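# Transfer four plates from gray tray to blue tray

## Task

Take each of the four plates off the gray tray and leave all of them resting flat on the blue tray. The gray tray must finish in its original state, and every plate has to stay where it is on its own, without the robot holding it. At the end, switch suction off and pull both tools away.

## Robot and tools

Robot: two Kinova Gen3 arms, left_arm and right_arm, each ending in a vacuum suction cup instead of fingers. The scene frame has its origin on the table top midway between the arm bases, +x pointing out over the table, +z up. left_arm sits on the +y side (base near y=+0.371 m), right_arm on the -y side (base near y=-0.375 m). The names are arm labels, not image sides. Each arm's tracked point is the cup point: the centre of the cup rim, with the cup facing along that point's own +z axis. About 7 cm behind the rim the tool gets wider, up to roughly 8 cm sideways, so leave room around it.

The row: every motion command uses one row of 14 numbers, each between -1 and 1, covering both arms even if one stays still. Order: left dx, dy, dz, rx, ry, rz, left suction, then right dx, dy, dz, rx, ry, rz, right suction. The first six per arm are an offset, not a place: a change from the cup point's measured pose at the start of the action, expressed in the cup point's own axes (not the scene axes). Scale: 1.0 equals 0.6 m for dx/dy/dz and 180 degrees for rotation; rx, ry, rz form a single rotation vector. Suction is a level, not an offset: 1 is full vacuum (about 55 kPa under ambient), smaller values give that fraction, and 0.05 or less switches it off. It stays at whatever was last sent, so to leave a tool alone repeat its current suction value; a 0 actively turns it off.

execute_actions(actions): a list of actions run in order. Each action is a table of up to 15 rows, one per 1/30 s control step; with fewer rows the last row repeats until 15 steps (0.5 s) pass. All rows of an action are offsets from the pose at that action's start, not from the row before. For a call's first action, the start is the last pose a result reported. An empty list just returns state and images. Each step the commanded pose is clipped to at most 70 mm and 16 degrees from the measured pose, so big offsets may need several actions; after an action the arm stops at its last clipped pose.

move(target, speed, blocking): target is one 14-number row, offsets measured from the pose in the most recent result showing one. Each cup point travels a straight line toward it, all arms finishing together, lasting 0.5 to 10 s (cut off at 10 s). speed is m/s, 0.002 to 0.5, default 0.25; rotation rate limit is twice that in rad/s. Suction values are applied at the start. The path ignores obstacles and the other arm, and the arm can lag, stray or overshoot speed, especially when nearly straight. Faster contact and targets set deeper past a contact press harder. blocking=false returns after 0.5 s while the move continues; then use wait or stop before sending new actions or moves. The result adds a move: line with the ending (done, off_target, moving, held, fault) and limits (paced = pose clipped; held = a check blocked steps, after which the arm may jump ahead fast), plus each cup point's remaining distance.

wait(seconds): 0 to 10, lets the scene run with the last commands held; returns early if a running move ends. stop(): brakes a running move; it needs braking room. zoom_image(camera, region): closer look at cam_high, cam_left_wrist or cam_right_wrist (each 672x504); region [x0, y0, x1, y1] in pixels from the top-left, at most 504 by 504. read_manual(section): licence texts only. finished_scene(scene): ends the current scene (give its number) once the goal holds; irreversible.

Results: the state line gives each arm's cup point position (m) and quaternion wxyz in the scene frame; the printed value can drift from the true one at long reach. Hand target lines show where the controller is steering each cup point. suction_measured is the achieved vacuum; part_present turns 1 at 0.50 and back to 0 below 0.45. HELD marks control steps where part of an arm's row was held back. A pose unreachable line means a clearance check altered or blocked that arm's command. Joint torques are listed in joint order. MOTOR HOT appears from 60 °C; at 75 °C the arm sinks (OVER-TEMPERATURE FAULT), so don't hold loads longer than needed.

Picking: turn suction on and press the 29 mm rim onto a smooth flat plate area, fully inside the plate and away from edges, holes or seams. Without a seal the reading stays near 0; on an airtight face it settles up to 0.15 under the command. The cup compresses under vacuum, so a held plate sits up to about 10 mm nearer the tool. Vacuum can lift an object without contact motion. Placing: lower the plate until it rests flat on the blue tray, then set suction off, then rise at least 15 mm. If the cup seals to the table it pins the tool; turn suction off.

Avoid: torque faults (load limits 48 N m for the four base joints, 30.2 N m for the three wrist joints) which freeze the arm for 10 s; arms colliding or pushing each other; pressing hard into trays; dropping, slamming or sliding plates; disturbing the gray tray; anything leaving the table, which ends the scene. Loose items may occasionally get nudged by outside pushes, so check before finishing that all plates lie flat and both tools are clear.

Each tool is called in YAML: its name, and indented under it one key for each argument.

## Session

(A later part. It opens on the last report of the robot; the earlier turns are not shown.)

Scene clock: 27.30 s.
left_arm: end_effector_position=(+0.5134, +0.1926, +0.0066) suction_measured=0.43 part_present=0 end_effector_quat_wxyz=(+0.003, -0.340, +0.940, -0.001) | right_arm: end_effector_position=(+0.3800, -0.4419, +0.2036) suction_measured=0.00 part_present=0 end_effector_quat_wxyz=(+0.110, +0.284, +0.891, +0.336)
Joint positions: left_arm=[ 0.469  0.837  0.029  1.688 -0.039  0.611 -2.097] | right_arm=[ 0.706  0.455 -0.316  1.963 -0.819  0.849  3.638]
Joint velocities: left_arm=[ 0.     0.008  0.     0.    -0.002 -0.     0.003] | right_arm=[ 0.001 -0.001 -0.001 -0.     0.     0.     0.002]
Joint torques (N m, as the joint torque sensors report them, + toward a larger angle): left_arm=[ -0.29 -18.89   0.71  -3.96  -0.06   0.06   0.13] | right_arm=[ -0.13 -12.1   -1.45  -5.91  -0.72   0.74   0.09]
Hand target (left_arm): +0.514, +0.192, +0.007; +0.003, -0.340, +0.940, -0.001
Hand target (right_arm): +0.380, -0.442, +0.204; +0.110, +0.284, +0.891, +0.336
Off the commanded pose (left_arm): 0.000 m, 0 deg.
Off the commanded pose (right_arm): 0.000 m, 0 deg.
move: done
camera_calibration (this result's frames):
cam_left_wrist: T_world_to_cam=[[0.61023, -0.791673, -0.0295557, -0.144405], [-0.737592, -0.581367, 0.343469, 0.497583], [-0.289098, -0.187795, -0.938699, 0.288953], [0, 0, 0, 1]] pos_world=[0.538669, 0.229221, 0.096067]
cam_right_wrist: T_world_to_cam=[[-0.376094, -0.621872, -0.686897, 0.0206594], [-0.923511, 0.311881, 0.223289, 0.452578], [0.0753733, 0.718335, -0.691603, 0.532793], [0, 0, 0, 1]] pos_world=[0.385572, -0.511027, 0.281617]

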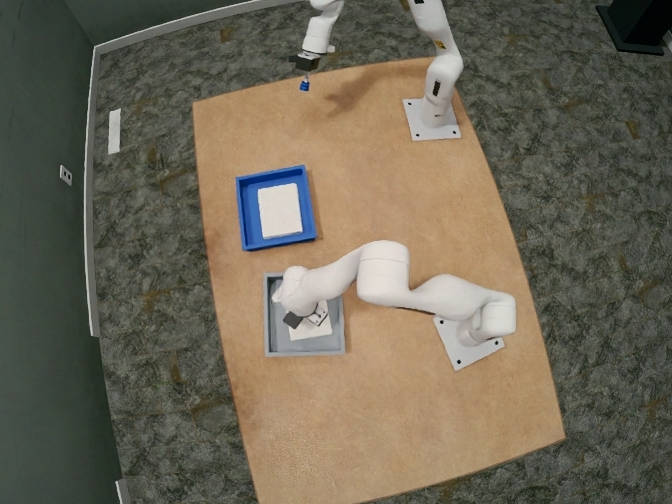

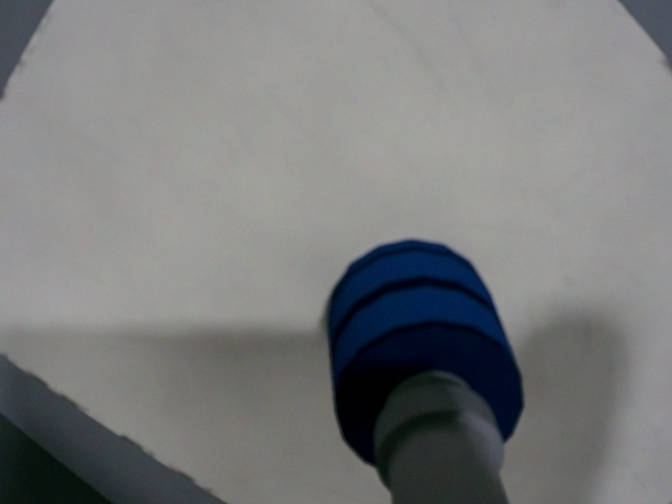

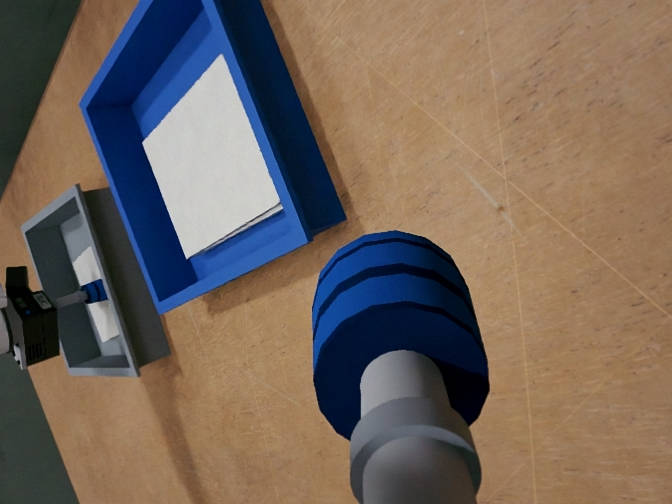

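move:
  target: [0,0,-0.105,0,0,0,0.7,0,0,0,0,0,0,0]
  speed: 0.15

move:
  target: [0.325,-0.433,0,0,0,0.005,0.7,0,0,0,0,0,0,0]
  speed: 0.4

move:
  target: [0,0,0.0845,0,0,0,0.7,0,0,0,0,0,0,0]
  speed: 0.1

Scene clock: 28.33 s.
left_arm: end_effector_position=(+0.5131, +0.1925, +0.0693) suction_measured=0.69 part_present=1 end_effector_quat_wxyz=(+0.002, -0.340, +0.940, -0.001) | right_arm: end_effector_position=(+0.3800, -0.4419, +0.2036) suction_measured=0.00 part_present=0 end_effector_quat_wxyz=(+0.110, +0.284, +0.891, +0.336)
Joint positions: left_arm=[ 0.464  0.721  0.036  1.662 -0.036  0.754 -2.099] | right_arm=[ 0.706  0.455 -0.316  1.963 -0.819  0.849  3.638]
Joint velocities: left_arm=[-0.    -0.005 -0.     0.     0.    -0.    -0.   ] | right_arm=[-0.002 -0.     0.001 -0.    -0.    -0.001  0.001]
Joint torques (N m, as the joint torque sensors report them, + toward a larger angle): left_arm=[ -0.33 -18.49   0.88  -4.65  -0.12   0.06   0.02] | right_arm=[ -0.3  -11.88  -1.36  -5.91  -0.67   0.74   0.11]
Hand target (left_arm): +0.513, +0.192, +0.070; +0.003, -0.340, +0.940, -0.002
Hand target (right_arm): +0.380, -0.442, +0.204; +0.110, +0.284, +0.891, +0.336
Off the commanded pose (left_arm): 0.000 m, 0 deg.
Off the commanded pose (right_arm): 0.000 m, 0 deg.
move: done
camera_calibration (this result's frames):
cam_left_wrist: T_world_to_cam=[[0.610222, -0.791671, -0.0297598, -0.142373], [-0.737346, -0.581284, 0.344137, 0.475548], [-0.289742, -0.188057, -0.938448, 0.34808], [0, 0, 0, 1]] pos_world=[0.538376, 0.229175, 0.158765]
cam_right_wrist: T_world_to_cam=[[-0.376094, -0.621872, -0.686897, 0.0206595], [-0.923511, 0.311882, 0.223288, 0.452579], [0.0753743, 0.718334, -0.691603, 0.532793], [0, 0, 0, 1]] pos_world=[0.385572, -0.511027, 0.281617]

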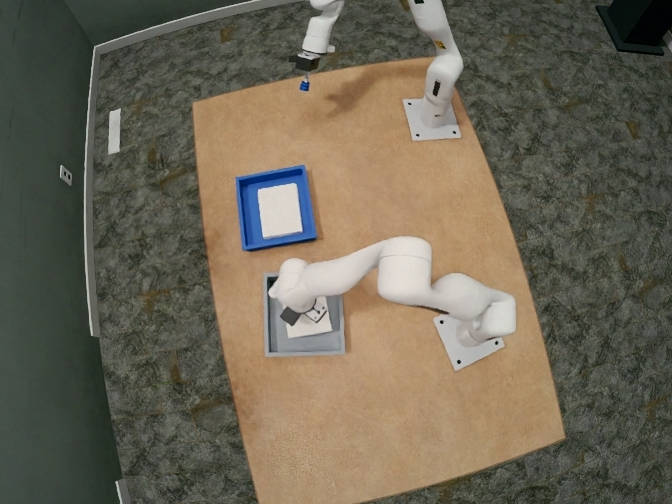

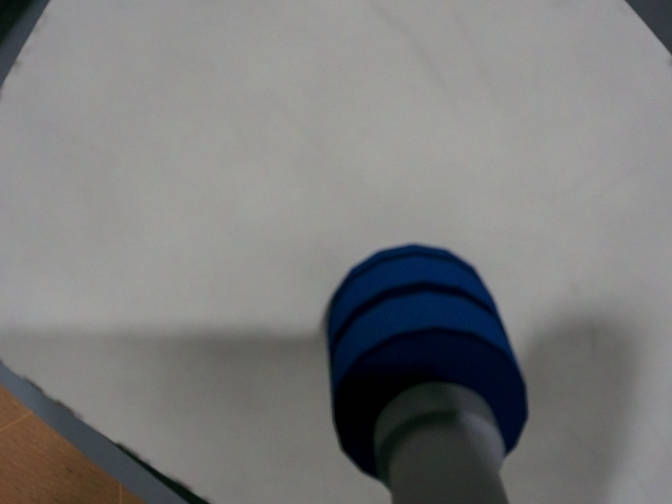

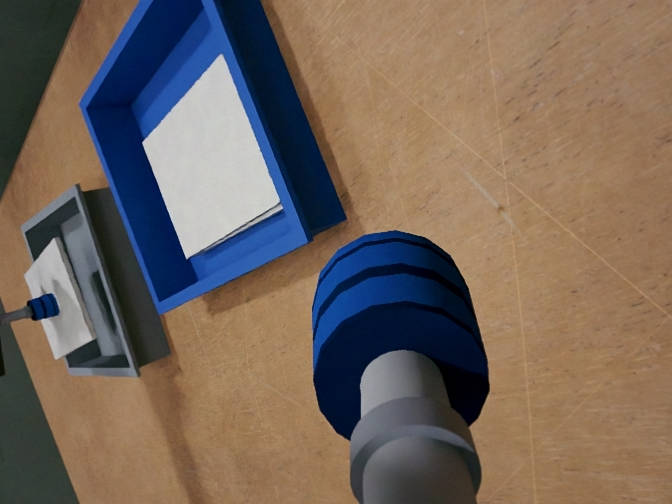

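Scene clock: 29.83 s.
left_arm: end_effector_position=(+0.5294, -0.1330, +0.0712) suction_measured=0.68 part_present=1 end_effector_quat_wxyz=(+0.002, -0.332, +0.943, -0.003) | right_arm: end_effector_position=(+0.3800, -0.4419, +0.2036) suction_measured=0.00 part_present=0 end_effector_quat_wxyz=(+0.110, +0.284, +0.891, +0.336)
Joint positions: left_arm=[ 0.928  1.171  0.058  0.638 -0.056  1.326 -1.67 ] | right_arm=[ 0.706  0.455 -0.316  1.963 -0.819  0.849  3.638]
Joint velocities: left_arm=[ 0.003  0.022  0.001 -0.016 -0.001  0.006 -0.001] | right_arm=[-0.001  0.001 -0.    -0.    -0.     0.003  0.   ]
Joint torques (N m, as the joint torque sensors report them, + toward a larger angle): left_arm=[ -0.46 -25.81   0.97  -7.11  -0.15   0.06   0.13] | right_arm=[ -0.26 -12.03  -1.23  -5.82  -0.75   0.86   0.12]
Hand target (left_arm): +0.529, -0.133, +0.070; +0.002, -0.332, +0.943, -0.002
Hand target (right_arm): +0.380, -0.442, +0.204; +0.110, +0.284, +0.891, +0.336
Off the commanded pose (left_arm): 0.002 m, 0 deg.
Off the commanded pose (right_arm): 0.000 m, 0 deg.
move: done
camera_calibration (this result's frames):
cam_left_wrist: T_world_to_cam=[[0.596226, -0.802367, -0.0268588, -0.404166], [-0.747585, -0.567091, 0.345723, 0.304849], [-0.292629, -0.18605, -0.937952, 0.295153], [0, 0, 0, 1]] pos_world=[0.555246, -0.0964995, 0.16059]
cam_right_wrist: T_world_to_cam=[[-0.376094, -0.621872, -0.686898, 0.0206594], [-0.923511, 0.311883, 0.223287, 0.45258], [0.0753753, 0.718334, -0.691603, 0.532793], [0, 0, 0, 1]] pos_world=[0.385573, -0.511028, 0.281617]

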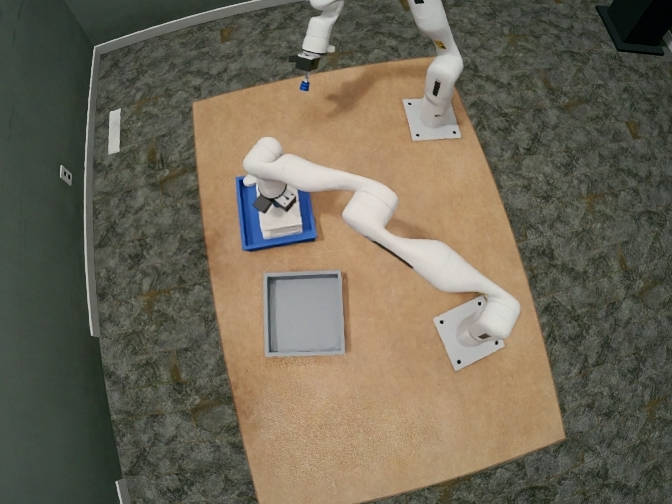

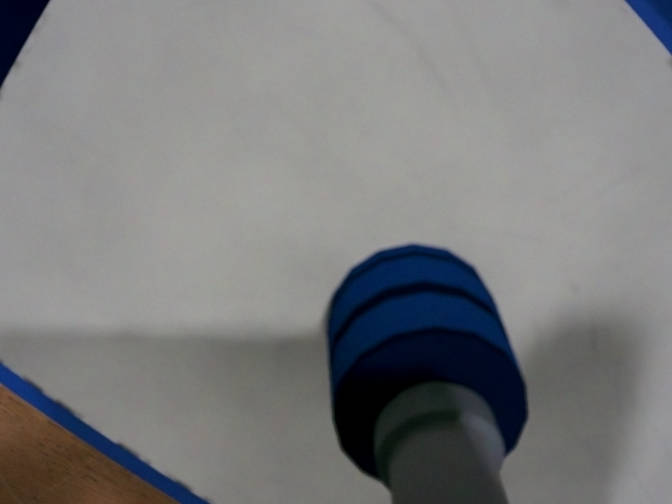

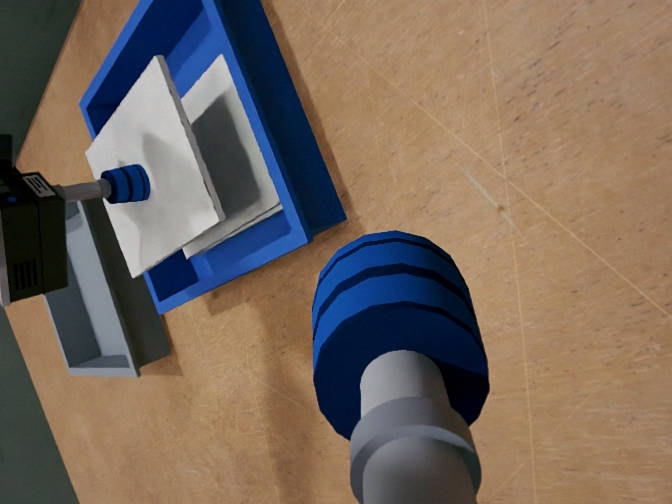

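Scene clock: 30.63 s.
left_arm: end_effector_position=(+0.5296, -0.1332, +0.0208) suction_measured=0.66 part_present=1 end_effector_quat_wxyz=(+0.002, -0.332, +0.943, -0.003) | right_arm: end_effector_position=(+0.3800, -0.4419, +0.2036) suction_measured=0.00 part_present=0 end_effector_quat_wxyz=(+0.110, +0.284, +0.891, +0.336)
Joint positions: left_arm=[ 0.929  1.227  0.055  0.677 -0.056  1.231 -1.669] | right_arm=[ 0.706  0.455 -0.316  1.963 -0.819  0.849  3.638]
Joint velocities: left_arm=[-0.     0.001  0.    -0.001 -0.     0.001  0.001] | right_arm=[-0.    -0.001 -0.    -0.     0.     0.001 -0.001]
Joint torques (N m, as the joint torque sensors report them, + toward a larger angle): left_arm=[ -0.43 -25.44   0.92  -6.73  -0.1    0.16   0.05] | right_arm=[ -0.11 -11.9   -1.31  -5.97  -0.73   0.73   0.05]
Hand target (left_arm): +0.530, -0.133, +0.021; +0.002, -0.332, +0.943, -0.003
Hand target (right_arm): +0.380, -0.442, +0.204; +0.110, +0.284, +0.891, +0.336
Off the commanded pose (left_arm): 0.000 m, 0 deg.
Off the commanded pose (right_arm): 0.000 m, 0 deg.
move: done
camera_calibration (this result's frames):
cam_left_wrist: T_world_to_cam=[[0.596267, -0.802349, -0.0264873, -0.405867], [-0.747686, -0.567052, 0.345567, 0.322458], [-0.292285, -0.186246, -0.93802, 0.2477], [0, 0, 0, 1]] pos_world=[0.555501, -0.0966631, 0.110166]
cam_right_wrist: T_world_to_cam=[[-0.376094, -0.621872, -0.686898, 0.0206596], [-0.923511, 0.311883, 0.223287, 0.452581], [0.0753762, 0.718334, -0.691603, 0.532793], [0, 0, 0, 1]] pos_world=[0.385574, -0.511028, 0.281617]

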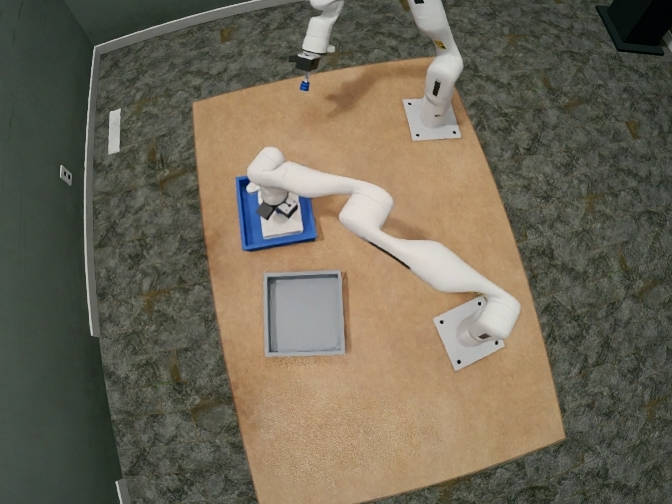

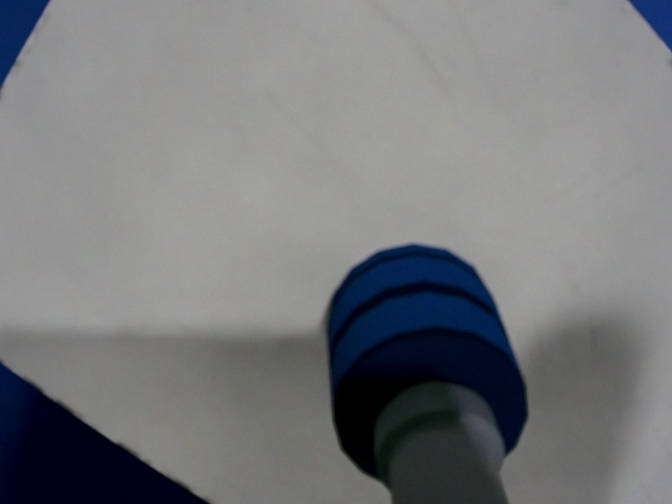

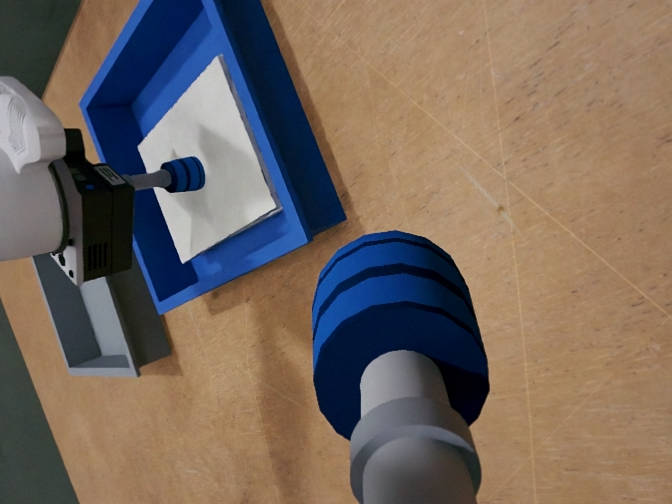

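execute_actions:
  actions:
    - [[0,0,0,0,0,0,0,0,0,0,0,0,0,0],[0,0,0,0,0,0,0,0,0,0,0,0,0,0],[0,0,0,0,0,0,0,0,0,0,0,0,0,0],[0,0,0,0,0,0,0,0,0,0,0,0,0,0],[0,0,-0.005,0,0,0,0,0,0,0,0,0,0,0],[0,0,-0.01,0,0,0,0,0,0,0,0,0,0,0],[0,0,-0.02,0,0,0,0,0,0,0,0,0,0,0],[0,0,-0.035,0,0,0,0,0,0,0,0,0,0,0],[0,0,-0.05,0,0,0,0,0,0,0,0,0,0,0]]

move:
  target: [0.12,0.4,-0.27,0,0,0,0,0,0,0,0,0,0,0]
  speed: 0.4

Scene clock: 31.57 s.
left_arm: end_effector_position=(+0.5295, -0.1331, +0.0506) suction_measured=0.01 part_present=0 end_effector_quat_wxyz=(+0.002, -0.332, +0.943, -0.003) | right_arm: end_effector_position=(+0.3800, -0.4419, +0.2036) suction_measured=0.00 part_present=0 end_effector_quat_wxyz=(+0.110, +0.284, +0.891, +0.336)
Joint positions: left_arm=[ 0.928  1.192  0.057  0.658 -0.056  1.285 -1.67 ] | right_arm=[ 0.706  0.455 -0.316  1.963 -0.819  0.849  3.638]
Joint velocities: left_arm=[-0.    -0.002 -0.     0.003 -0.     0.002 -0.001] | right_arm=[-0.    -0.     0.    -0.    -0.001 -0.     0.001]
Joint torques (N m, as the joint torque sensors report them, + toward a larger angle): left_arm=[ -0.41 -24.67   1.11  -6.5   -0.05   0.13  -0.02] | right_arm=[ -0.2  -11.93  -1.31  -5.92  -0.72   0.72   0.03]
Hand target (left_arm): +0.530, -0.133, +0.051; +0.002, -0.332, +0.943, -0.003
Hand target (right_arm): +0.380, -0.442, +0.204; +0.110, +0.284, +0.891, +0.336
Off the commanded pose (left_arm): 0.000 m, 0 deg.
Off the commanded pose (right_arm): 0.000 m, 0 deg.
Step readings (end_effector_position):
0: left_arm (+0.5297, -0.1332, +0.0208) | right_arm (+0.3800, -0.4419, +0.2036)
1: left_arm (+0.5297, -0.1333, +0.0209) | right_arm (+0.3800, -0.4419, +0.2036)
2: left_arm (+0.5300, -0.1335, +0.0218) | right_arm (+0.3800, -0.4419, +0.2036)
4: left_arm (+0.5306, -0.1341, +0.0235) | right_arm (+0.3800, -0.4419, +0.2036)
8: left_arm (+0.5304, -0.1339, +0.0340) | right_arm (+0.3800, -0.4419, +0.2036)
15: end_effector_position above
camera_calibration (this result's frames):
cam_left_wrist: T_world_to_cam=[[0.59625, -0.802356, -0.0266641, -0.404901], [-0.747625, -0.567066, 0.345677, 0.312055], [-0.292477, -0.186175, -0.937975, 0.275719], [0, 0, 0, 1]] pos_world=[0.555363, -0.096587, 0.139951]
cam_right_wrist: T_world_to_cam=[[-0.376094, -0.621872, -0.686898, 0.0206596], [-0.923511, 0.311884, 0.223286, 0.452583], [0.0753775, 0.718334, -0.691603, 0.532793], [0, 0, 0, 1]] pos_world=[0.385574, -0.511029, 0.281617]

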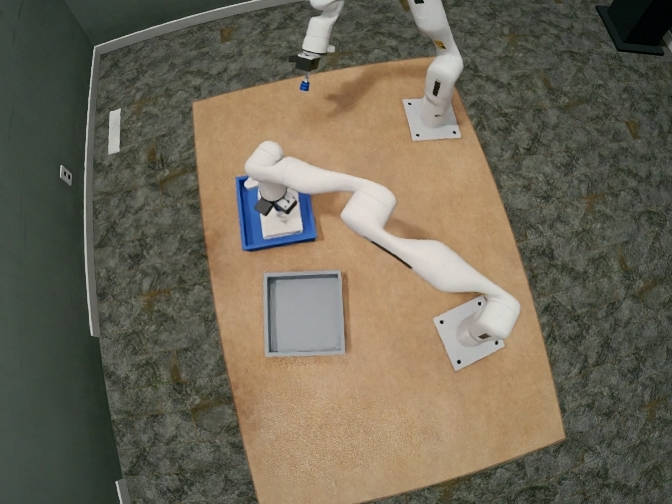

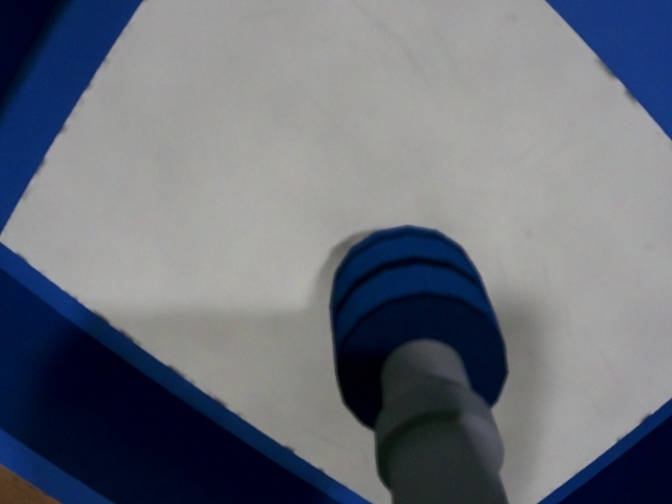

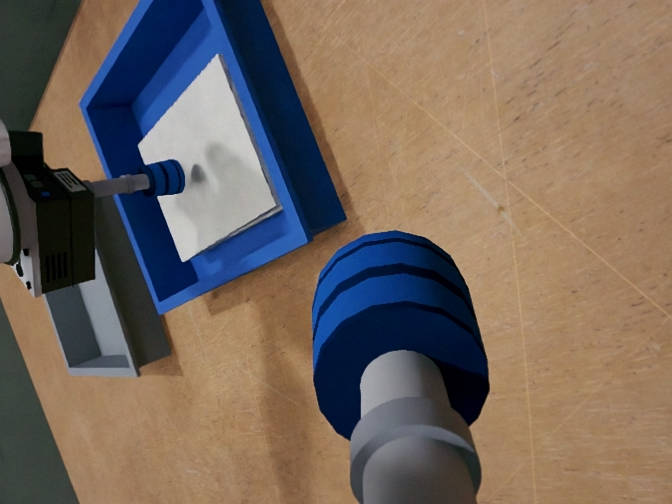

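Scene clock: 33.03 s.
left_arm: end_effector_position=(+0.3223, +0.0089, +0.2113) suction_measured=0.01 part_present=0 end_effector_quat_wxyz=(+0.001, -0.333, +0.943, -0.003) | right_arm: end_effector_position=(+0.3800, -0.4419, +0.2036) suction_measured=0.00 part_present=0 end_effector_quat_wxyz=(+0.110, +0.284, +0.891, +0.336)
Joint positions: left_arm=[ 0.994  0.43   0.065  1.648 -0.031  1.058 -1.564] | right_arm=[ 0.706  0.455 -0.316  1.963 -0.819  0.849  3.638]
Joint velocities: left_arm=[ 0.    -0.004 -0.     0.     0.001 -0.     0.001] | right_arm=[-0.001 -0.001 -0.001  0.    -0.001 -0.001  0.   ]
Joint torques (N m, as the joint torque sensors report them, + toward a larger angle): left_arm=[ -0.42 -14.18   0.82  -6.09   0.03   0.09   0.06] | right_arm=[ -0.18 -11.93  -1.48  -5.83  -0.75   0.71  -0.02]
Hand target (left_arm): +0.322, +0.009, +0.212; +0.001, -0.333, +0.943, -0.003
Hand target (right_arm): +0.380, -0.442, +0.204; +0.110, +0.284, +0.891, +0.336
Off the commanded pose (left_arm): 0.001 m, 0 deg.
Off the commanded pose (right_arm): 0.000 m, 0 deg.
move: done; limits=paced
camera_calibration (this result's frames):
cam_left_wrist: T_world_to_cam=[[0.597877, -0.801135, -0.02695, -0.163571], [-0.745854, -0.56831, 0.347456, 0.181216], [-0.293675, -0.187635, -0.937309, 0.392545], [0, 0, 0, 1]] pos_world=[0.348237, 0.0455994, 0.300563]
cam_right_wrist: T_world_to_cam=[[-0.376094, -0.621871, -0.686898, 0.0206599], [-0.92351, 0.311885, 0.223285, 0.452584], [0.0753786, 0.718334, -0.691603, 0.532792], [0, 0, 0, 1]] pos_world=[0.385575, -0.511029, 0.281617]

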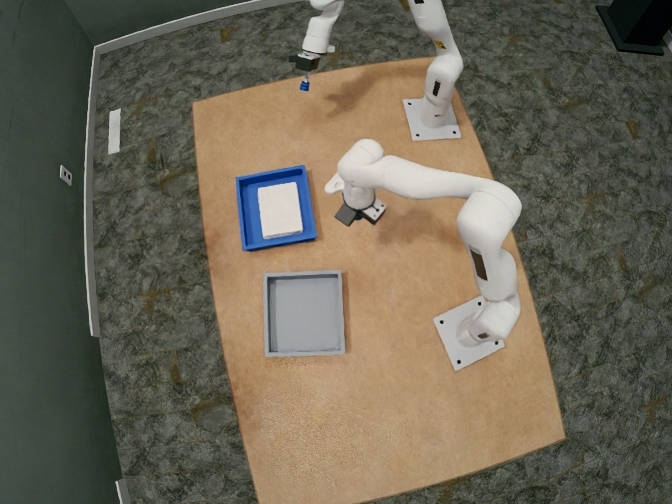

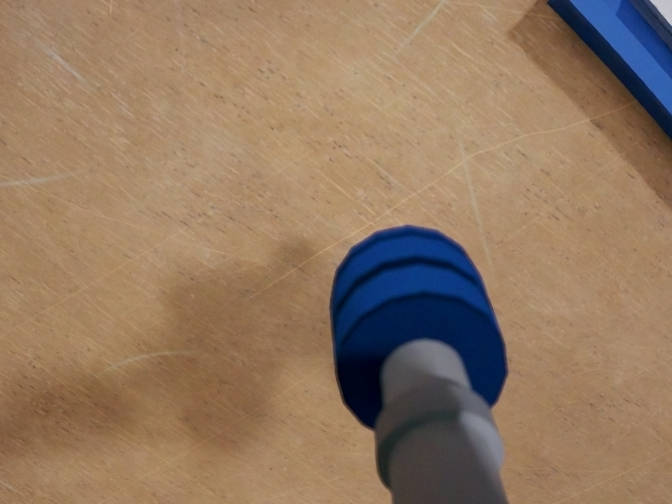

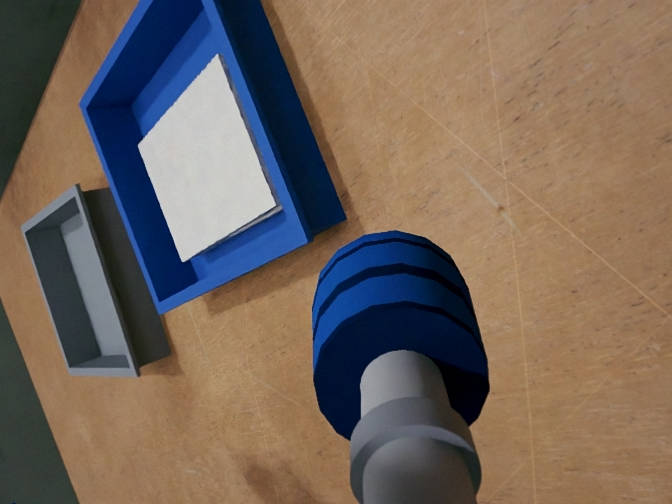

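finished_scene:
  scene: 1

The scene is finished: the task was done.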